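# Put the base on the conveyor belt, open side up

## Task

Place the base onto the conveyor belt with its opening facing upward, then release it so the gripper no longer holds it.

## Robot and tools

Robot: two arms, left_arm and right_arm, each ending in a two-finger gripper. All reported poses use one world frame. Its origin sits on the table surface midway between the arms, +z is up, +x points outward across the table, and left_arm is mounted on the +y side. The arm names say nothing about which side of a picture an arm appears on. In each gripper's own frame the fingers extend along +z and separate along y. The reported end_effector_position is the spot between the finger pads, roughly 1 cm short of the tips. Reported hand positions can be somewhat wrong, more so when an arm reaches far out.

execute_actions(actions): actions is a list of actions. Each action is a list of up to 15 rows, and each row is applied for one control step of 1/30 s. If an action has fewer than 15 rows, its final row is repeated until 15 steps (0.5 s) have passed. Every row has 14 numbers in [-1, 1], both arms always included: left_arm dx, dy, dz, rx, ry, rz, opening, then right_arm in the same seven-number order. dx to rz are offsets, not poses: they are measured from where that gripper was at the start of the action (for the first action of a call, the pose in the latest result), along the gripper's own axes. Each row is relative to that same start point, so rows do not add up. Scale: 1.0 equals 0.6 m for dx, dy, dz and 180 degrees for rotation; rx, ry, rz are together a single rotation vector. opening is absolute, not an offset: +1 is fully open (0.094 m), -1 is closed. A row may carry 12 more numbers from 0 to 1, joint stiffness multipliers (left_arm's six, then right_arm's six, in Joint positions order: waist, shoulder, elbow, wrist pitch, wrist yaw, wrist roll); they stay in effect until changed. An empty list just returns the current state and pictures.

Each step, the commanded pose is clamped to at most 70 mm and 16 degrees away from the gripper's measured pose, and damped inverse kinematics then drives the joints, favouring position over orientation. Large offsets therefore need several actions; once an action finishes, the arm only continues to its last clamped pose. Elbows cannot fully straighten. Joint ranges (rad): waist -2.618 to 3.054, shoulder 0 to 3.142, elbow 0 to 3.142, wrist pitch -1.571 to 1.571, wrist yaw -1.571 to 1.571, wrist roll -2.094 to 2.094.

move(target, speed, blocking): target is one 14-number row (optional stiffness appended) with the same layout, scale and gripper axes, as offsets from the pose shown in the most recent result that has one. Both grippers follow straight paths that finish together, lasting 0.5 to 10 s; a path needing more than 10 s is cut short. speed is path top speed in m/s, 0.002 to 0.5, default 0.25; rotation is capped at twice that value in rad/s, and turns go the shorter way. Paths ignore obstacles and the other arm, and grippers may lag, drift, or exceed speed near full extension. Faster contact hits harder, and aiming further past a contact presses harder. The opening is sent when the move begins. The move ends when paths are done and everything is still, or 5 s after the paths end. The result adds a "move:" line with the ending (done, off_target, moving, held, fault), any limits (paced: the sent pose was clamped; held: a check blocked steps, after which the arm may suddenly go fast), and each gripper's distance to its target. If only one arm is named, the other finished fine. With blocking=false you get a result after 0.5 s while motion continues; call wait or stop before sending any more rows or moves.

wait(seconds, 0 to 10): arms keep their last command; a running move carries on, and the wait returns early if it finishes. stop: brakes a running move, needing some distance if fast; fingers keep moving. zoom_image(camera, region): region [x0, y0, x1, y1] in that camera's pixels from the top-left, at most 504 by 504. finished_scene(scene): ends the current scene for good after the last command is held and reports success; the base must still be correctly placed then.

Results: a state line per arm with position in metres and orientation as quaternion wxyz; Hand target lines showing where the controller is steering each gripper; "pose unreachable" when the clearance check altered a command; grip_measured on the same scale as opening (the last Joint positions value is the opening in metres, each gripper off by up to about 1 mm). FAULT lines mean an arm stopped. MOTOR HOT appears at 75 °C; 90 °C halts that arm for 10 s; at 100 °C it goes limp and drops. Cameras: cam_high and cam_low (504x504, pinhole), cam_left_wrist and cam_right_wrist (616x616, fisheye), with the given calibration, which may be off by a few degrees and millimetres.

Practice: arms tend to finish a centimetre or more low, and zero offsets let them sag further; to hold an arm still, send the correction back to its wanted pose first, then zeros, raising the aim if it still droops. To grip, command an opening about 0.03 below grip_measured; finger force tops out near 50 to 62 N, weaker on very thin parts. The robot keeps its last command while you compose a reply. Something may occasionally tug a held part or nudge loose items. Avoid dropping, slamming, or shoving objects hard, never let anything leave the table, and keep the arms from striking or pressing on each other. Smooth, low-effort motion is preferred.

Each tool is called after "Request:" in YAML: its name, and indented under it one key for each argument.

## Session

Request:
execute_actions:
  actions: []

Scene clock: 0.00 s.
left_arm: end_effector_position=(+0.5730, +0.5658, +0.1762) grip_measured=+1.000 end_effector_quat_wxyz=(+0.667, -0.196, +0.706, -0.135) | right_arm: end_effector_position=(+0.2888, -0.3343, +0.2769) grip_measured=+1.000 end_effector_quat_wxyz=(+0.469, -0.181, +0.801, -0.326)
Joint positions: left_arm=[ 0.507  2.043  1.123  0.839  0.396 -0.439  0.094] | right_arm=[ 0.366  0.79   0.793 -0.411  0.505 -0.622  0.094]
Joint velocities: left_arm=[-0.002 -0.002  0.002  0.022 -0.022  0.037  0.   ] | right_arm=[-0.012 -0.007  0.022  0.022 -0.007 -0.051  0.   ]
Hand target (left_arm): +0.574, +0.566, +0.188; +0.676, -0.189, +0.699, -0.132
Hand target (right_arm): +0.289, -0.335, +0.289; +0.486, -0.170, +0.793, -0.326
Joint stiffness scale: left_arm=[1. 1. 1. 1. 1. 1.] | right_arm=[1. 1. 1. 1. 1. 1.]
camera_calibration (this result's frames):
cam_left_wrist: T_world_to_cam=[[0.0809855, -0.988394, 0.128523, 0.490374], [-0.525798, -0.15191, -0.836935, 0.55964], [0.846745, 0.000202558, -0.531998, -0.281132], [0, 0, 0, 1]] pos_world=[0.492592, 0.569755, 0.255796]
cam_right_wrist: T_world_to_cam=[[0.0734777, -0.616666, 0.783788, -0.443718], [-0.868502, -0.425872, -0.253647, 0.195792], [0.490209, -0.662084, -0.566868, -0.0821432], [0, 0, 0, 1]] pos_world=[0.242916, -0.244629, 0.350878]

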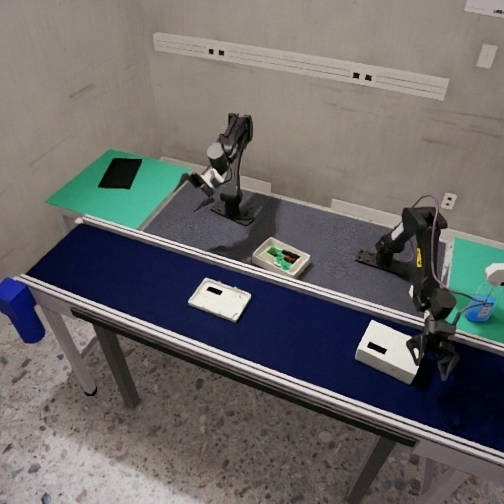

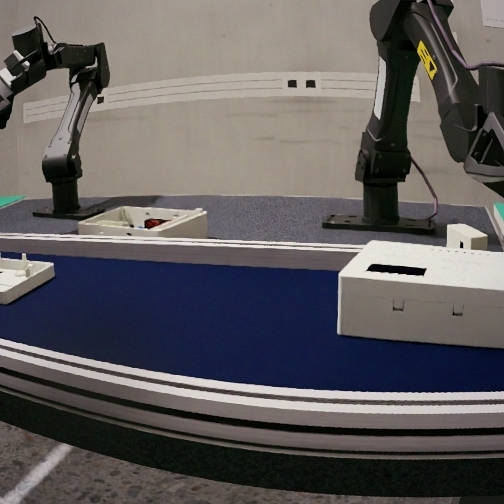

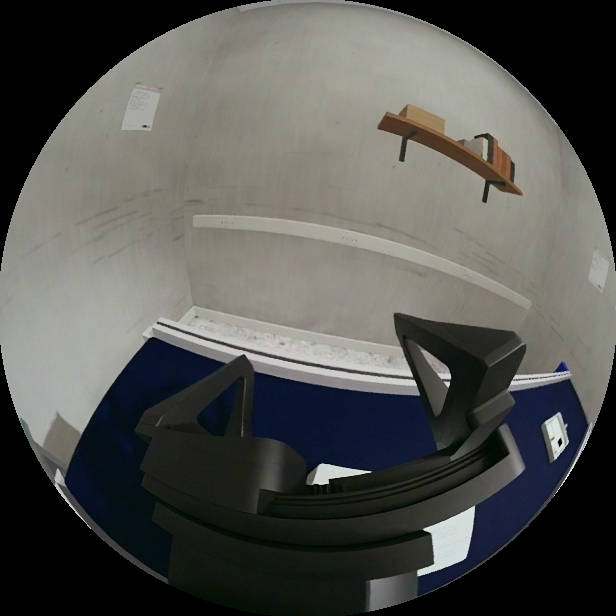

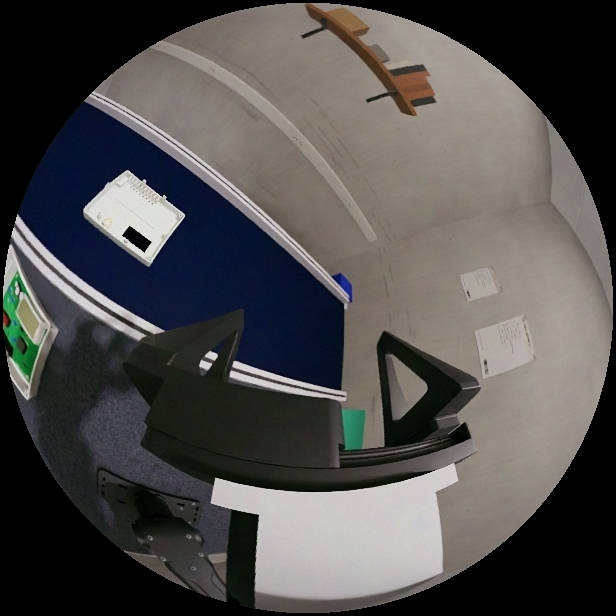

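Request:
zoom_image:
  camera: "cam_high"
  region: [220, 200, 360, 340]

Region (220, 200, 360, 340) of cam_high's 504x504 image, scaled by 3.600, with more detail than that image has.

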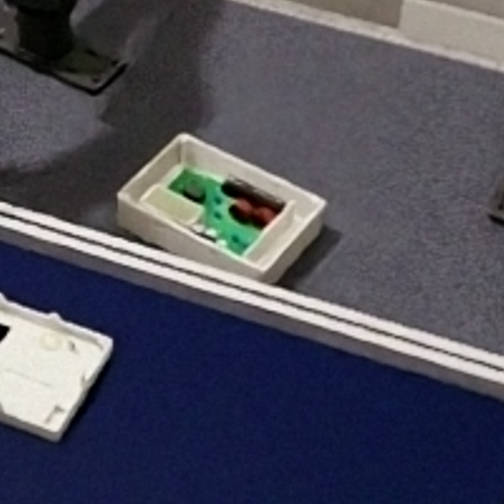

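Request:
move:
  target: [0.6143, -0.7263, -0.8274, 0.3726, 0.4431, 0.5739, -0.3, -0.0127, -0.0138, -0.007, 0, -0.008, 0, 1]
  speed: 0.45

Scene clock: 32.30 s.
left_arm: end_effector_position=(+0.1149, -0.0237, +0.0769) grip_measured=-0.298 end_effector_quat_wxyz=(-0.005, +0.777, +0.629, +0.003) | right_arm: end_effector_position=(+0.2890, -0.3323, +0.2743) grip_measured=+1.000 end_effector_quat_wxyz=(+0.466, -0.193, +0.801, -0.322)
Joint positions: left_arm=[-1.331  2.098  1.773 -1.257 -0.001  0.411  0.033] | right_arm=[ 0.36   0.79   0.793 -0.42   0.481 -0.639  0.094]
Joint velocities: left_arm=[-0.002  0.002  0.012  0.007 -0.037 -0.037 -0.   ] | right_arm=[ 0.012  0.002  0.012 -0.051 -0.007 -0.051  0.   ]
Hand target (left_arm): +0.113, -0.027, +0.084; -0.003, +0.779, +0.627, -0.006
Hand target (right_arm): +0.288, -0.334, +0.289; +0.479, -0.185, +0.795, -0.324
Off the commanded pose (left_arm): 0.008 m, 1 deg.
Off the commanded pose (right_arm): 0.015 m, 2 deg.
Joint stiffness scale: left_arm=[1. 1. 1. 1. 1. 1.] | right_arm=[1. 1. 1. 1. 1. 1.]
move: off_target (right_arm)
camera_calibration (this result's frames):
cam_left_wrist: T_world_to_cam=[[-0.85252, 0.52266, 0.00596477, 0.110054], [0.461188, 0.746783, 0.479188, -0.0471314], [0.245998, 0.411269, -0.877692, 0.159453], [0, 0, 0, 1]] pos_world=[0.0763342, -0.087902, 0.161879]
cam_right_wrist: T_world_to_cam=[[0.0989548, -0.609919, 0.786261, -0.44623], [-0.863063, -0.445898, -0.237271, 0.183449], [0.495308, -0.655114, -0.570522, -0.0805553], [0, 0, 0, 1]] pos_world=[0.242384, -0.243137, 0.348422]

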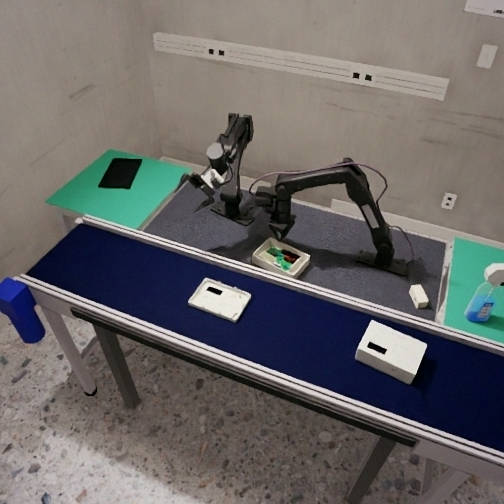

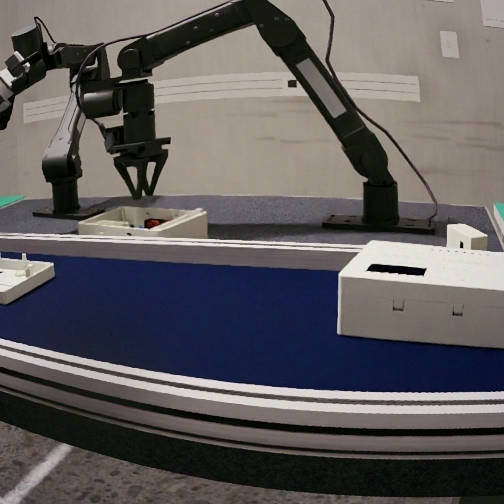

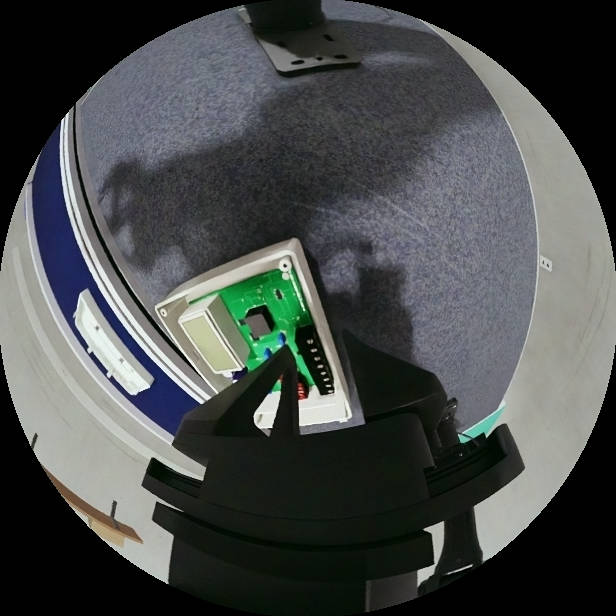

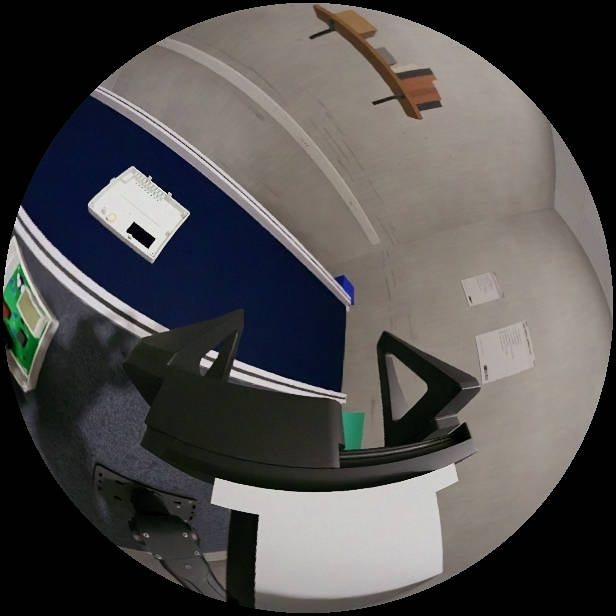

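Request:
zoom_image:
  camera: "cam_left_wrist"
  region: [220, 220, 400, 400]

Region (220, 220, 400, 400) of cam_left_wrist's 616x616 image, scaled by 2.800, with more detail than that image has.

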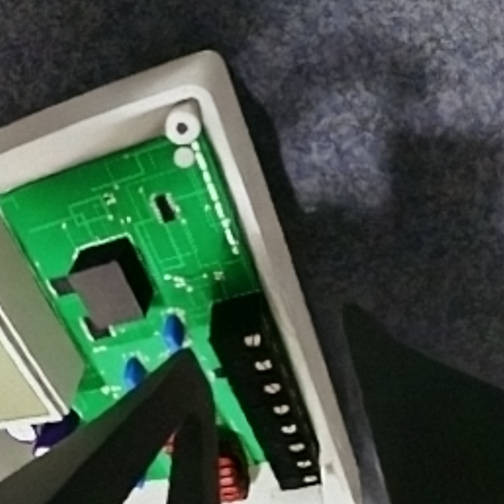

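Request:
move:
  target: [-0.003, -0.01, 0.077, 0, -0.004, 0.008, -0.4, -0.016, -0.018, -0.009, 0, -0.008, 0, 1]
  speed: 0.08

Request:
zoom_image:
  camera: "cam_left_wrist"
  region: [220, 250, 400, 430]

Scene clock: 47.33 s.
left_arm: end_effector_position=(+0.1134, -0.0203, +0.0322) grip_measured=-0.397 end_effector_quat_wxyz=(-0.006, +0.780, +0.626, +0.004) | right_arm: end_effector_position=(+0.2881, -0.3306, +0.2694) grip_measured=+1.000 end_effector_quat_wxyz=(+0.458, -0.207, +0.804, -0.317)
Joint positions: left_arm=[-1.333  2.117  1.623 -1.091 -0.001  0.416  0.028] | right_arm=[ 0.353  0.79   0.793 -0.44   0.457 -0.655  0.094]
Joint velocities: left_arm=[-0.002  0.007 -0.017 -0.066  0.007  0.022 -0.   ] | right_arm=[-0.007 -0.012 -0.007 -0.022 -0.037  0.081  0.   ]
Hand target (left_arm): +0.109, -0.024, +0.031; -0.001, +0.785, +0.619, -0.002
Hand target (right_arm): +0.288, -0.332, +0.290; +0.476, -0.197, +0.795, -0.320
Off the commanded pose (left_arm): 0.006 m, 1 deg.
Off the commanded pose (right_arm): 0.020 m, 3 deg.
Joint stiffness scale: left_arm=[1. 1. 1. 1. 1. 1.] | right_arm=[1. 1. 1. 1. 1. 1.]
move: off_target (right_arm)
camera_calibration (this result's frames):
cam_left_wrist: T_world_to_cam=[[-0.848503, 0.529125, 0.00837342, 0.10687], [0.467229, 0.741629, 0.481334, -0.0284658], [0.248476, 0.412326, -0.876497, 0.118898], [0, 0, 0, 1]] pos_world=[0.074436, -0.0844613, 0.117021]
cam_right_wrist: T_world_to_cam=[[0.13236, -0.602114, 0.787363, -0.448557], [-0.859456, -0.46543, -0.211446, 0.167766], [0.493777, -0.648717, -0.579095, -0.0769566], [0, 0, 0, 1]] pos_world=[0.241558, -0.241922, 0.344086]

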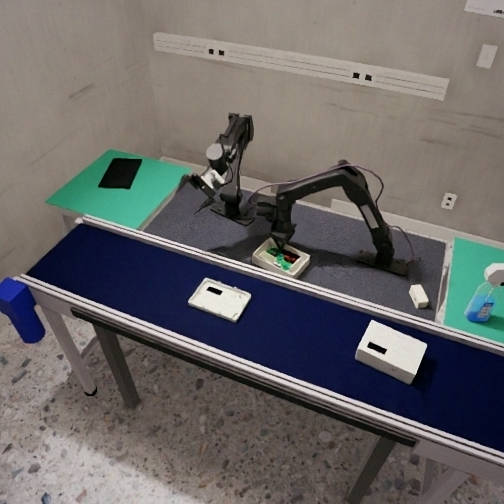

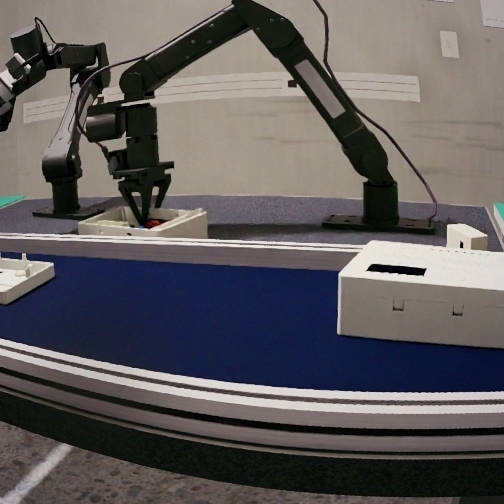

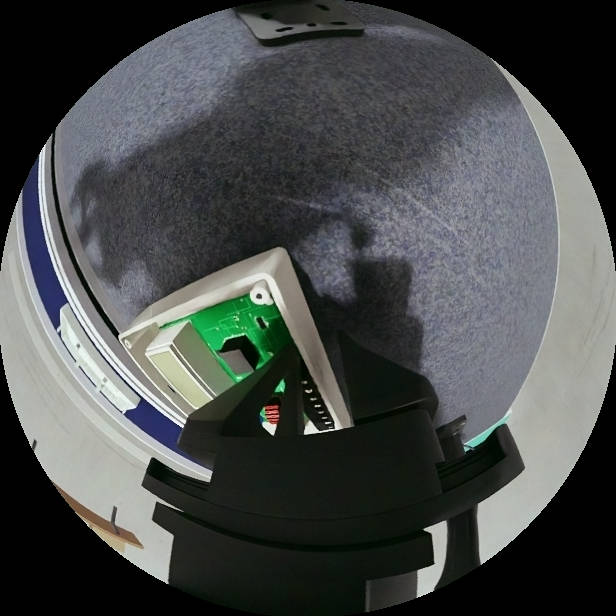

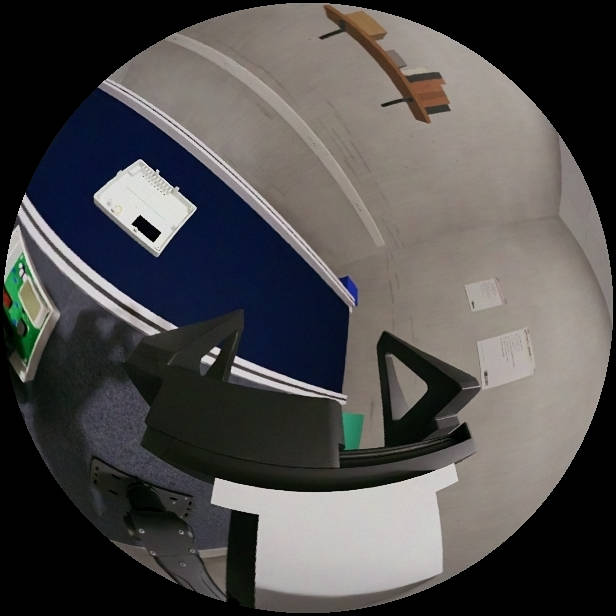

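Region (220, 250, 400, 430) of cam_left_wrist's 616x616 image, scaled by 2.800, with more detail than that image has.

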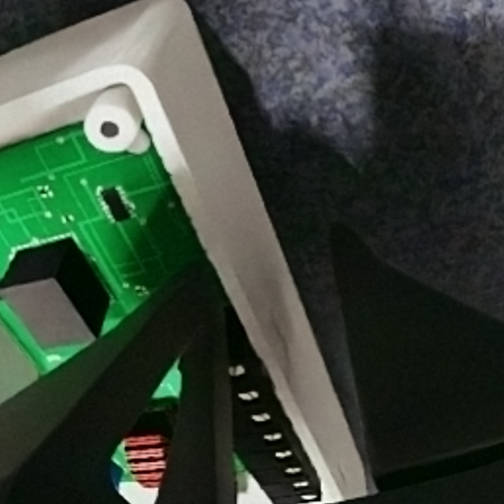

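Request:
execute_actions:
  actions:
    - [[-0.005,0,0.003,0,0,0,-0.45,0,0,0,0,0,0,1],[-0.008,0,0.003,0,0,0,-0.5,0,0,0,0,0,0,1],[-0.011,0,0.003,0,0,0,-0.55,0,0,0,0,0,0,1],[-0.012,0,0.003,0,0,0,-0.62,0,0,0,0,0,0,1],[-0.012,0,0.003,0,0,0,-0.7,0,0,0,0,0,0,1],[-0.012,0,0.003,0,0,0,-0.76,0,0,0,0,0,0,1],[-0.012,0,0.003,0,0,0,-0.81,0,0,0,0,0,0,1],[-0.012,0,0.003,0,0,0,-0.85,0,0,0,0,0,0,1],[-0.012,0,0.003,0,0,0,-0.88,0,0,0,0,0,0,1],[-0.012,0,0.003,0,0,0,-0.9,0,0,0,0,0,0,1],[-0.012,0,0.003,0,0,0,-0.92,0,0,0,0,0,0,1],[-0.012,0,0.003,0,0,0,-0.94,0,0,0,0,0,0,1],[-0.012,0,0.003,0,0,0,-0.96,0,0,0,0,0,0,1],[-0.012,0,0.003,0,0,0,-0.98,0,0,0,0,0,0,1],[-0.012,0,0.003,0,0,0,-1,0,0,0,0,0,0,1]]

Request:
wait:
  seconds: 0.2

Scene clock: 53.37 s.
left_arm: end_effector_position=(+0.1143, -0.0205, +0.0242) grip_measured=-0.954 end_effector_quat_wxyz=(-0.013, +0.780, +0.626, +0.010) | right_arm: end_effector_position=(+0.2880, -0.3306, +0.2693) grip_measured=+1.000 end_effector_quat_wxyz=(+0.458, -0.208, +0.804, -0.317)
Joint positions: left_arm=[-1.333  2.143  1.63  -1.09  -0.006  0.417  0.002] | right_arm=[ 0.353  0.79   0.793 -0.44   0.457 -0.655  0.094]
Joint velocities: left_arm=[ 0.002 -0.007 -0.012  0.007 -0.051 -0.007  0.   ] | right_arm=[ 0.002  0.007  0.012  0.007 -0.022 -0.066  0.   ]
Hand target (left_arm): +0.112, -0.027, +0.030; -0.006, +0.780, +0.626, +0.004
Hand target (right_arm): +0.288, -0.331, +0.269; +0.458, -0.207, +0.804, -0.317
Off the commanded pose (left_arm): 0.009 m, 1 deg.
Off the commanded pose (right_arm): 0.000 m, 0 deg.
Joint stiffness scale: left_arm=[1. 1. 1. 1. 1. 1.] | right_arm=[1. 1. 1. 1. 1. 1.]
camera_calibration (this result's frames):
cam_left_wrist: T_world_to_cam=[[-0.848258, 0.529325, 0.0165648, 0.107586], [0.466886, 0.732703, 0.495141, -0.025422], [0.249953, 0.427741, -0.868655, 0.111684], [0, 0, 0, 1]] pos_world=[0.0752136, -0.0860927, 0.10782]
cam_right_wrist: T_world_to_cam=[[0.132883, -0.602151, 0.787246, -0.448578], [-0.85938, -0.465705, -0.211151, 0.167565], [0.493769, -0.648485, -0.579361, -0.0768121], [0, 0, 0, 1]] pos_world=[0.241538, -0.241887, 0.344021]

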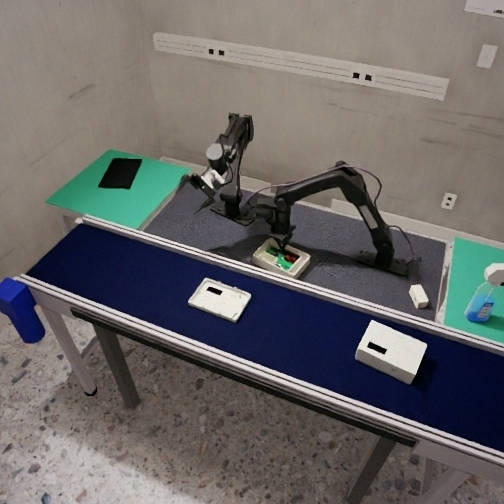

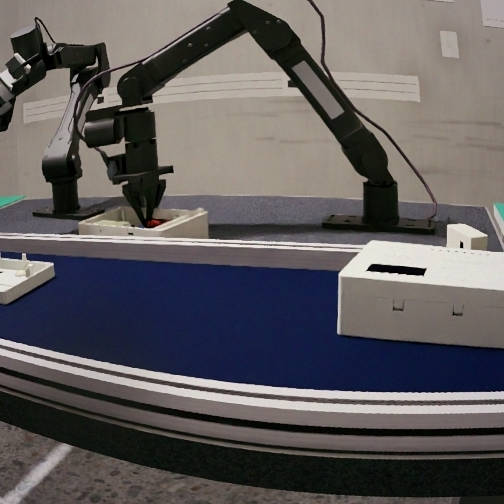

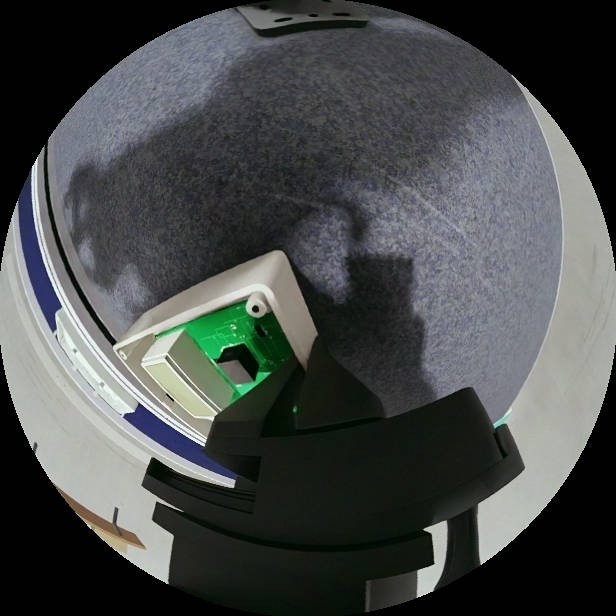

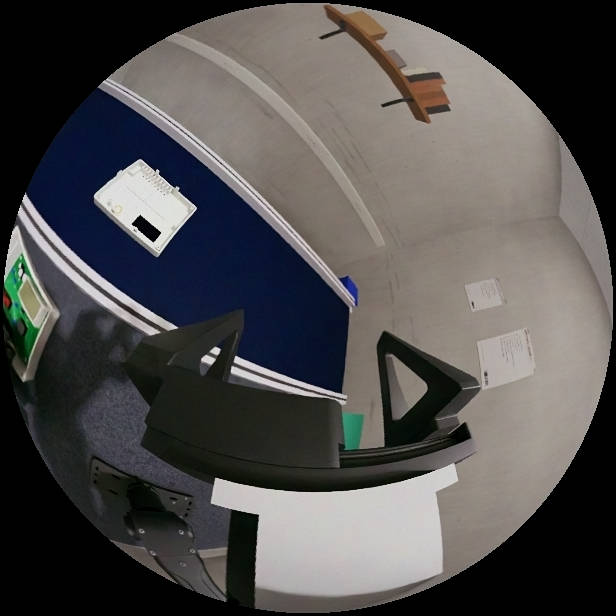

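Scene clock: 53.57 s.
left_arm: end_effector_position=(+0.1143, -0.0205, +0.0242) grip_measured=-0.954 end_effector_quat_wxyz=(-0.013, +0.780, +0.626, +0.010) | right_arm: end_effector_position=(+0.2880, -0.3306, +0.2693) grip_measured=+1.000 end_effector_quat_wxyz=(+0.458, -0.208, +0.804, -0.317)
Joint positions: left_arm=[-1.333  2.143  1.63  -1.09  -0.006  0.417  0.002] | right_arm=[ 0.353  0.79   0.793 -0.44   0.457 -0.655  0.094]
Joint velocities: left_arm=[ 0.002  0.002  0.012 -0.066 -0.007  0.066  0.   ] | right_arm=[-0.002  0.007 -0.012  0.037 -0.051  0.007  0.   ]
Hand target (left_arm): +0.112, -0.027, +0.030; -0.006, +0.780, +0.626, +0.004
Hand target (right_arm): +0.288, -0.331, +0.269; +0.458, -0.207, +0.804, -0.317
Off the commanded pose (left_arm): 0.009 m, 1 deg.
Off the commanded pose (right_arm): 0.000 m, 0 deg.
Joint stiffness scale: left_arm=[1. 1. 1. 1. 1. 1.] | right_arm=[1. 1. 1. 1. 1. 1.]
wait: 0.20 s; at rest by 0.17 s
camera_calibration (this result's frames):
cam_left_wrist: T_world_to_cam=[[-0.848258, 0.529325, 0.0165648, 0.107586], [0.466886, 0.732703, 0.495141, -0.025422], [0.249953, 0.427741, -0.868655, 0.111684], [0, 0, 0, 1]] pos_world=[0.0752136, -0.0860927, 0.10782]
cam_right_wrist: T_world_to_cam=[[0.132883, -0.602151, 0.787246, -0.448578], [-0.85938, -0.465705, -0.211151, 0.167565], [0.493769, -0.648485, -0.579361, -0.0768121], [0, 0, 0, 1]] pos_world=[0.241538, -0.241887, 0.344021]

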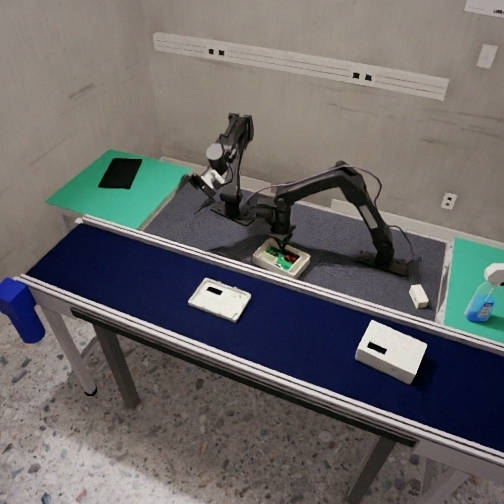

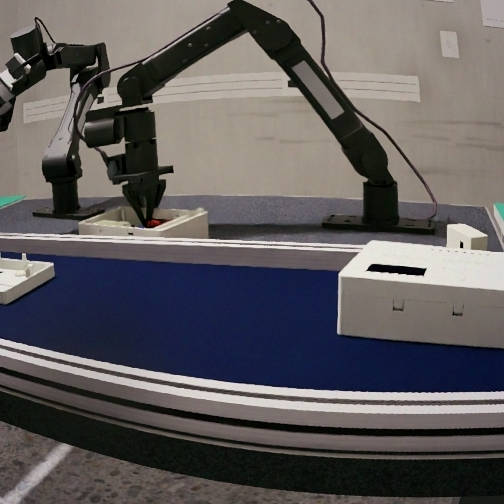

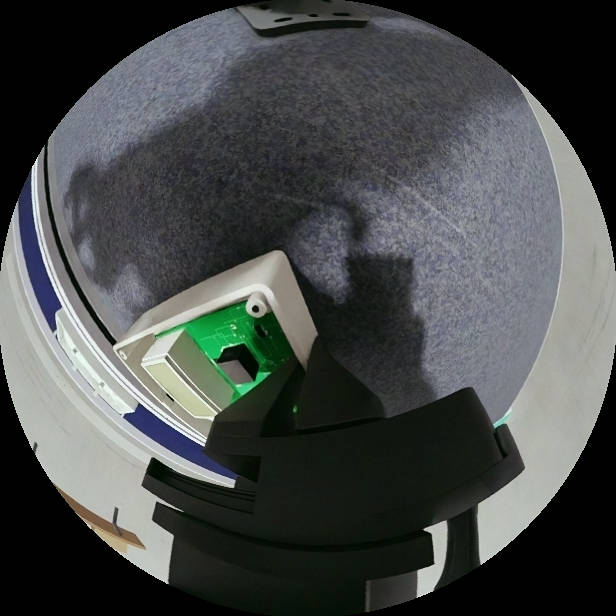

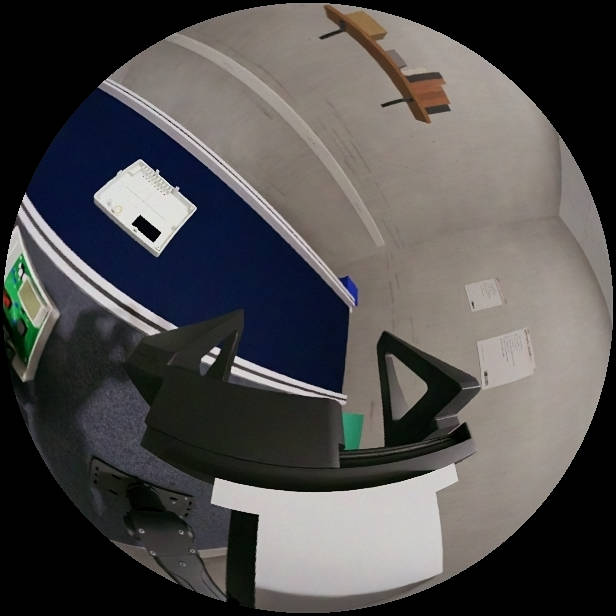

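Request:
move:
  target: [0.0675, -0.0237, -0.14, 0, -0.008, 0, -1, 0, 0, 0, 0, 0, 0, 1]
  speed: 0.15

Scene clock: 58.23 s.
left_arm: end_effector_position=(+0.1040, +0.0204, +0.0950) grip_measured=-0.954 end_effector_quat_wxyz=(-0.017, +0.780, +0.625, +0.006) | right_arm: end_effector_position=(+0.2880, -0.3306, +0.2693) grip_measured=+1.000 end_effector_quat_wxyz=(+0.458, -0.208, +0.804, -0.317)
Joint positions: left_arm=[-1.333  1.932  1.603 -1.277  0.005  0.419  0.002] | right_arm=[ 0.353  0.79   0.793 -0.44   0.457 -0.655  0.094]
Joint velocities: left_arm=[-0.002  0.007  0.002 -0.022 -0.095  0.051 -0.001] | right_arm=[-0.002  0.002  0.007  0.037 -0.037 -0.051  0.   ]
Hand target (left_arm): +0.108, +0.020, +0.109; -0.004, +0.780, +0.626, +0.000
Hand target (right_arm): +0.288, -0.331, +0.269; +0.458, -0.208, +0.804, -0.317
Off the commanded pose (left_arm): 0.016 m, 1 deg.
Off the commanded pose (right_arm): 0.000 m, 0 deg.
Joint stiffness scale: left_arm=[1. 1. 1. 1. 1. 1.] | right_arm=[1. 1. 1. 1. 1. 1.]
move: off_target (left_arm)
camera_calibration (this result's frames):
cam_left_wrist: T_world_to_cam=[[-0.847193, 0.530611, 0.0267513, 0.0749523], [0.473816, 0.731817, 0.48984, -0.0857329], [0.240337, 0.427664, -0.871402, 0.159521], [0, 0, 0, 1]] pos_world=[0.065782, -0.045251, 0.178997]
cam_right_wrist: T_world_to_cam=[[0.132883, -0.602151, 0.787246, -0.448578], [-0.85938, -0.465705, -0.211151, 0.167565], [0.493769, -0.648485, -0.579361, -0.0768121], [0, 0, 0, 1]] pos_world=[0.241538, -0.241887, 0.344021]

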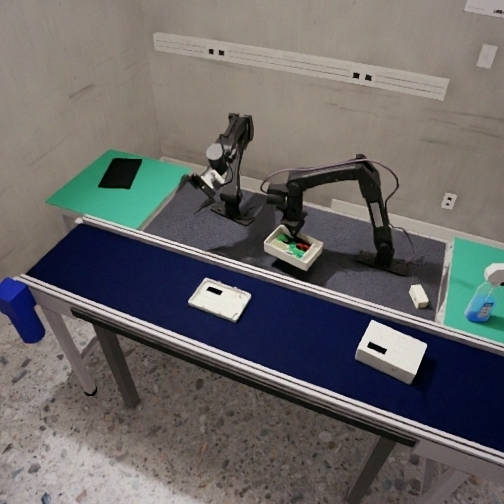

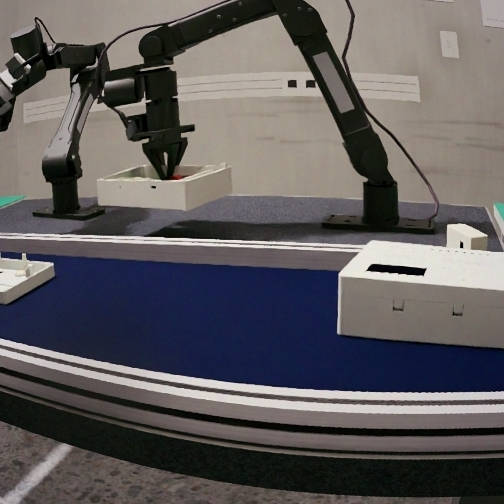

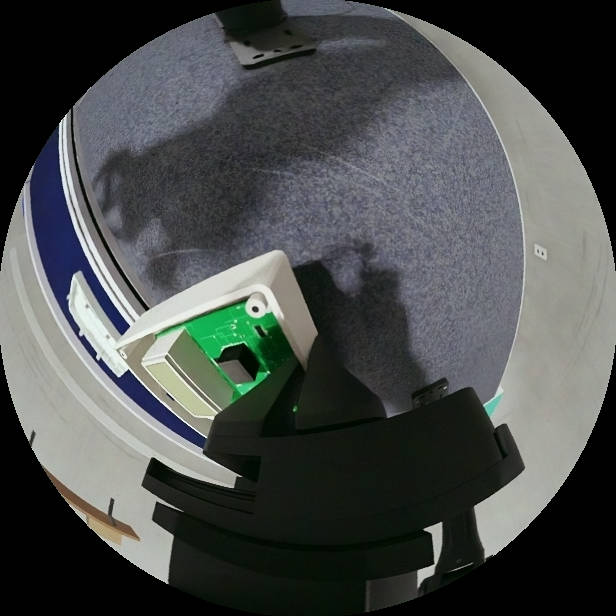

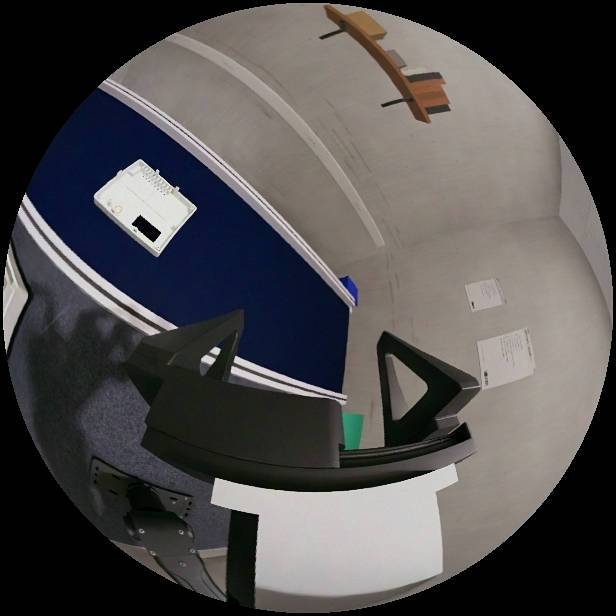

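Request:
move:
  target: [0.279, 0.409, 0.0, -0.012, -0.004, -0.07, -1, 0, 0, 0, 0, 0, 0, 1]
  speed: 0.25

Scene clock: 64.03 s.
left_arm: end_effector_position=(+0.3768, +0.1349, +0.0854) grip_measured=-0.953 end_effector_quat_wxyz=(-0.008, +0.702, +0.712, +0.010) | right_arm: end_effector_position=(+0.2880, -0.3306, +0.2693) grip_measured=+1.000 end_effector_quat_wxyz=(+0.458, -0.208, +0.804, -0.317)
Joint positions: left_arm=[-0.572  2.16   1.903 -1.327 -0.022  0.944  0.002] | right_arm=[ 0.353  0.79   0.793 -0.44   0.457 -0.655  0.094]
Joint velocities: left_arm=[ 0.002 -0.007 -0.007  0.037  0.007  0.037 -0.001] | right_arm=[-0.007 -0.007 -0.002 -0.051 -0.081  0.022  0.   ]
Hand target (left_arm): +0.379, +0.129, +0.099; +0.007, +0.707, +0.707, +0.013
Hand target (right_arm): +0.288, -0.331, +0.269; +0.458, -0.208, +0.804, -0.317
Off the commanded pose (left_arm): 0.011 m, 2 deg.
Off the commanded pose (right_arm): 0.000 m, 0 deg.
Joint stiffness scale: left_arm=[1. 1. 1. 1. 1. 1.] | right_arm=[1. 1. 1. 1. 1. 1.]
move: off_target (left_arm)
camera_calibration (this result's frames):
cam_left_wrist: T_world_to_cam=[[-0.947631, 0.319321, 0.00538278, 0.313672], [0.280267, 0.823417, 0.493392, -0.23382], [0.153118, 0.469062, -0.869791, 0.0638435], [0, 0, 0, 1]] pos_world=[0.353002, 0.0624222, 0.169207]
cam_right_wrist: T_world_to_cam=[[0.132883, -0.602151, 0.787246, -0.448578], [-0.85938, -0.465705, -0.211151, 0.167565], [0.493769, -0.648485, -0.579361, -0.0768121], [0, 0, 0, 1]] pos_world=[0.241538, -0.241887, 0.344021]

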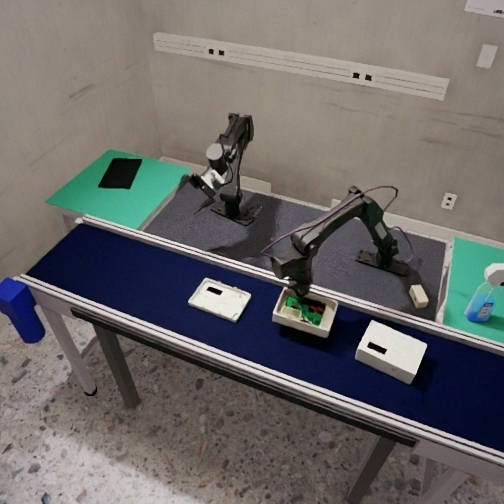

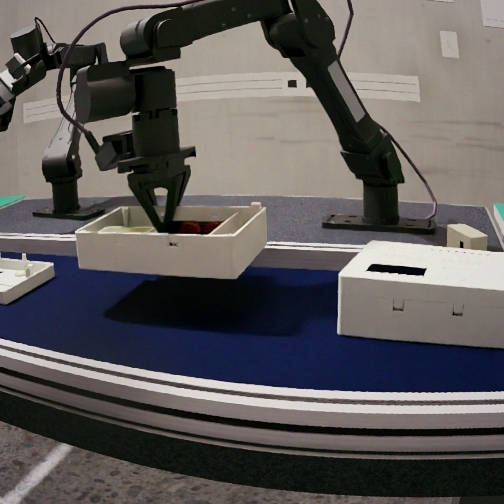

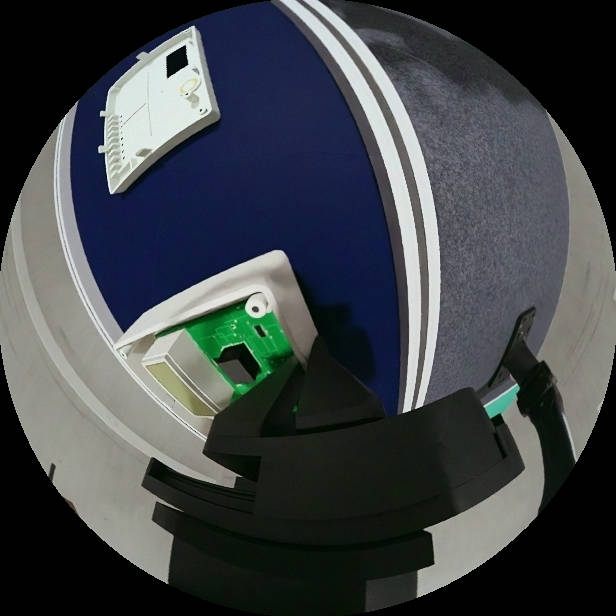

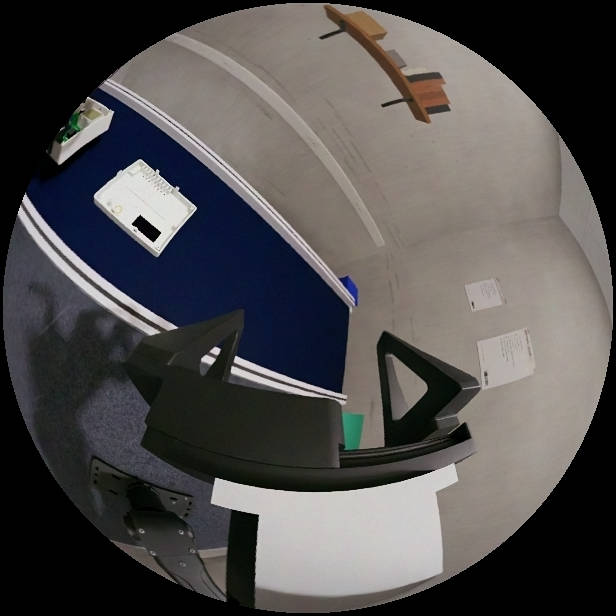

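Request:
move:
  target: [0, 0.004, 0.077, -0.008, -0.003, 0, -1, 0, 0, 0, 0, 0, 0, 1]
  speed: 0.05

Request:
zoom_image:
  camera: "cam_low"
  region: [40, 200, 360, 380]

Scene clock: 68.13 s.
left_arm: end_effector_position=(+0.3732, +0.1375, +0.0358) grip_measured=-0.953 end_effector_quat_wxyz=(-0.012, +0.702, +0.712, +0.010) | right_arm: end_effector_position=(+0.2880, -0.3306, +0.2693) grip_measured=+1.000 end_effector_quat_wxyz=(+0.458, -0.208, +0.804, -0.317)
Joint positions: left_arm=[-0.572  2.173  1.725 -1.144 -0.023  0.945  0.002] | right_arm=[ 0.353  0.79   0.793 -0.44   0.457 -0.655  0.094]
Joint velocities: left_arm=[-0.007 -0.022 -0.002 -0.022 -0.007 -0.022 -0.   ] | right_arm=[ 0.007 -0.007  0.007 -0.037 -0.022 -0.051  0.   ]
Hand target (left_arm): +0.380, +0.136, +0.039; +0.004, +0.702, +0.712, +0.016
Hand target (right_arm): +0.288, -0.331, +0.269; +0.458, -0.208, +0.804, -0.317
Off the commanded pose (left_arm): 0.007 m, 2 deg.
Off the commanded pose (right_arm): 0.000 m, 0 deg.
Joint stiffness scale: left_arm=[1. 1. 1. 1. 1. 1.] | right_arm=[1. 1. 1. 1. 1. 1.]
move: done
camera_calibration (this result's frames):
cam_left_wrist: T_world_to_cam=[[-0.947209, 0.320369, 0.0126265, 0.309131], [0.284211, 0.820774, 0.495534, -0.211658], [0.14839, 0.472963, -0.868497, 0.0211934], [0, 0, 0, 1]] pos_world=[0.349822, 0.0646636, 0.119387]
cam_right_wrist: T_world_to_cam=[[0.132883, -0.602151, 0.787246, -0.448578], [-0.85938, -0.465705, -0.211151, 0.167565], [0.493769, -0.648485, -0.579361, -0.0768121], [0, 0, 0, 1]] pos_world=[0.241538, -0.241887, 0.344021]

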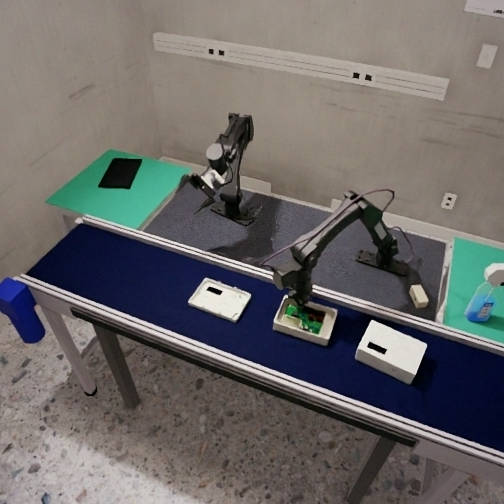

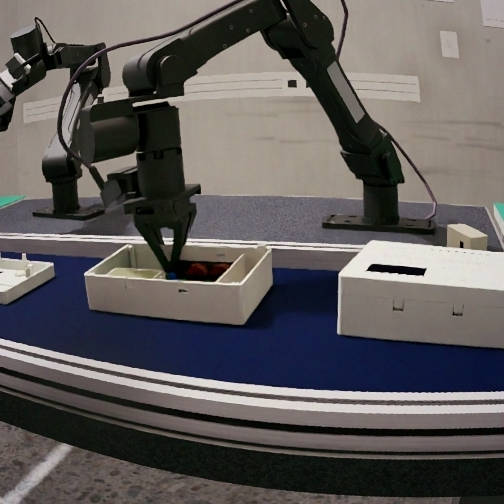

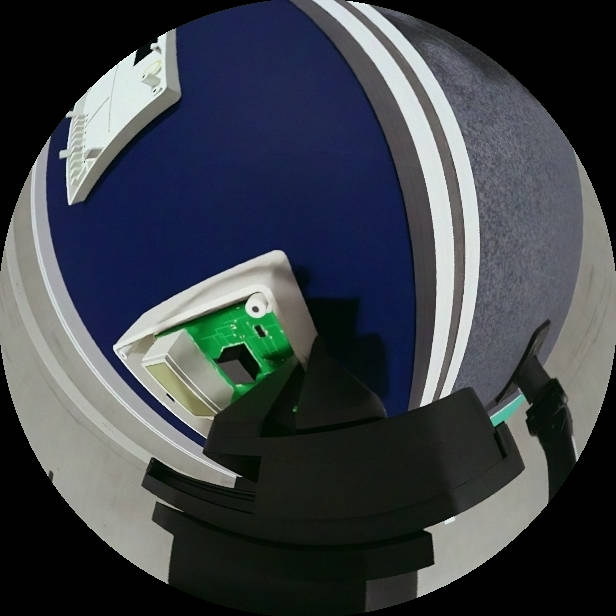

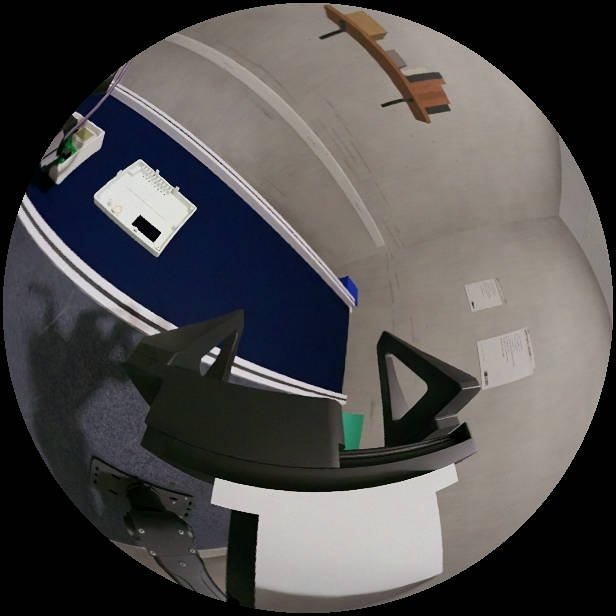

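Region (40, 200, 360, 380) of cam_low's 504x504 image, scaled by 1.575, with more detail than that image has; it fills the top 284 rows of this view, and the rest is white.

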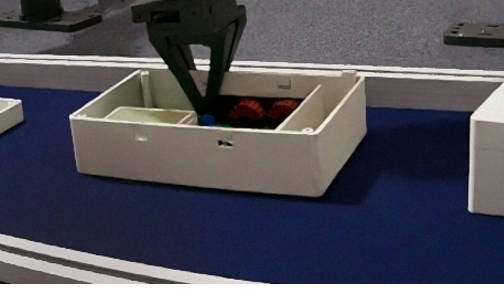

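Request:
execute_actions:
  actions:
    - [[0,0,0,0,0,0,-1,0,0,0,0,0,0,1],[0,0,0.001,0,0,0,-1,0,0,0,0,0,0,1],[0,0,0.002,0,0,0,-1,0,0,0,0,0,0,1],[0,0,0.003,0,0,0,-1,0,0,0,0,0,0,1],[0,0,0.004,0,0,0,-1,0,0,0,0,0,0,1],[0,0,0.004,0,0,0,-1,0,0,0,0,0,0,1],[0,0,0.004,0,0,0,-1,0,0,0,0,0,0,1],[0,0,0.004,0,0,0,-1,0,0,0,0,0,0,1],[0,0,0.004,0,0,0,-0.9,0,0,0,0,0,0,1],[0,0,0.002,0,0,0,-0.8,0,0,0,0,0,0,1],[0,0,0,0,0,0,-0.7,0,0,0,0,0,0,1],[0,0,0,0,0,0,-0.6,0,0,0,0,0,0,1],[0,0,0,0,0,0,-0.55,0,0,0,0,0,0,1],[0,0,-0.005,0,0,0,-0.55,0,0,0,0,0,0,1],[0,0,-0.01,0,0,0,-0.55,0,0,0,0,0,0,1]]
    - [[0,0,-0.02,0,0,0,-0.55,0,0,0,0,0,0,1],[0,0,-0.03,0,0,0,-0.55,0,0,0,0,0,0,1],[0,0,-0.04,0,0,0,-0.55,0,0,0,0,0,0,1],[0,0,-0.05,0,0,0,-0.55,0,0,0,0,0,0,1],[0,0,-0.06,0,0,0,-0.55,0,0,0,0,0,0,1],[0,0,-0.07,0,0,0,-0.55,0,0,0,0,0,0,1],[0,0,-0.08,0,0,0,-0.55,0,0,0,0,0,0,1],[0,0,-0.09,0,0,0,-0.55,0,0,0,0,0,0,1],[0,0,-0.1,0,0,0,-0.55,0,0,0,0,0,0,1],[0,0,-0.105,0,0,0,-0.55,0,0,0,0,0,0,1],[0,0,-0.11,0,0,0,-0.55,0,0,0,0,0,0,1]]

Scene clock: 74.83 s.
left_arm: end_effector_position=(+0.3800, +0.1326, +0.0899) grip_measured=-0.553 end_effector_quat_wxyz=(-0.003, +0.702, +0.712, +0.011) | right_arm: end_effector_position=(+0.2880, -0.3306, +0.2693) grip_measured=+1.000 end_effector_quat_wxyz=(+0.458, -0.208, +0.804, -0.317)
Joint positions: left_arm=[-0.572  2.165  1.928 -1.336 -0.022  0.945  0.021] | right_arm=[ 0.353  0.79   0.793 -0.44   0.457 -0.655  0.094]
Joint velocities: left_arm=[-0.027 -0.007  0.11  -0.271 -0.11   0.022 -0.001] | right_arm=[ 0.002  0.002 -0.002 -0.022  0.037 -0.022  0.   ]
Hand target (left_arm): +0.372, +0.136, +0.101; -0.013, +0.702, +0.712, +0.009
Hand target (right_arm): +0.288, -0.331, +0.269; +0.458, -0.208, +0.804, -0.317
Off the commanded pose (left_arm): 0.014 m, 1 deg.
Off the commanded pose (right_arm): 0.000 m, 0 deg.
Joint stiffness scale: left_arm=[1. 1. 1. 1. 1. 1.] | right_arm=[1. 1. 1. 1. 1. 1.]
camera_calibration (this result's frames):
cam_left_wrist: T_world_to_cam=[[-0.947263, 0.320403, -0.00593782, 0.318198], [0.276458, 0.826431, 0.490492, -0.233765], [0.162062, 0.462983, -0.871426, 0.0658811], [0, 0, 0, 1]] pos_world=[0.355367, 0.060737, 0.17396]
cam_right_wrist: T_world_to_cam=[[0.132883, -0.602151, 0.787246, -0.448578], [-0.85938, -0.465705, -0.211151, 0.167565], [0.493769, -0.648485, -0.579361, -0.0768121], [0, 0, 0, 1]] pos_world=[0.241538, -0.241887, 0.344021]

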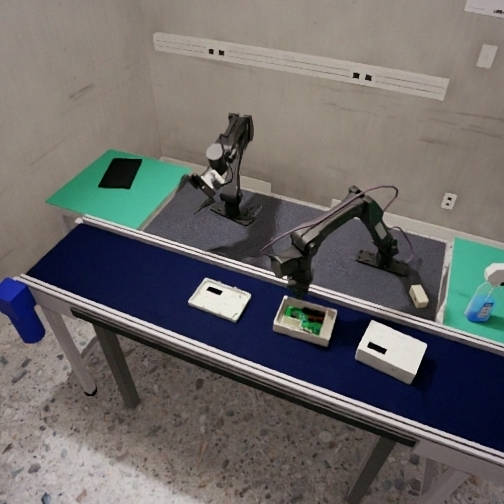

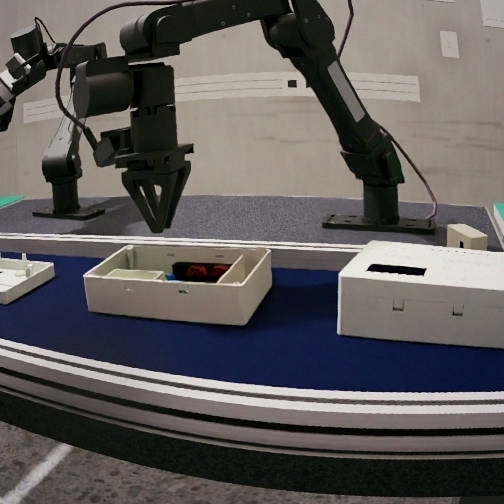

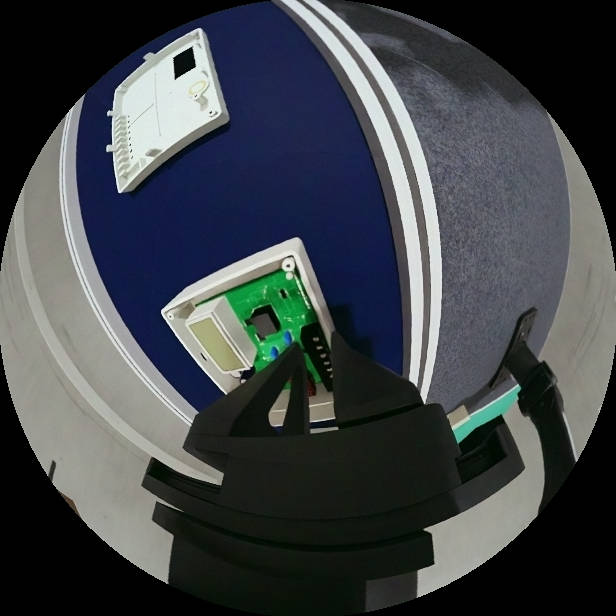

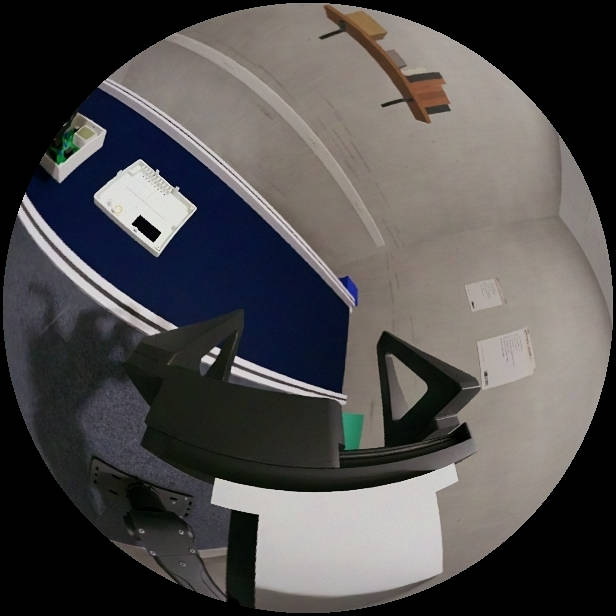

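Request:
finished_scene:
  scene: 2

The scene is finished: the task was done.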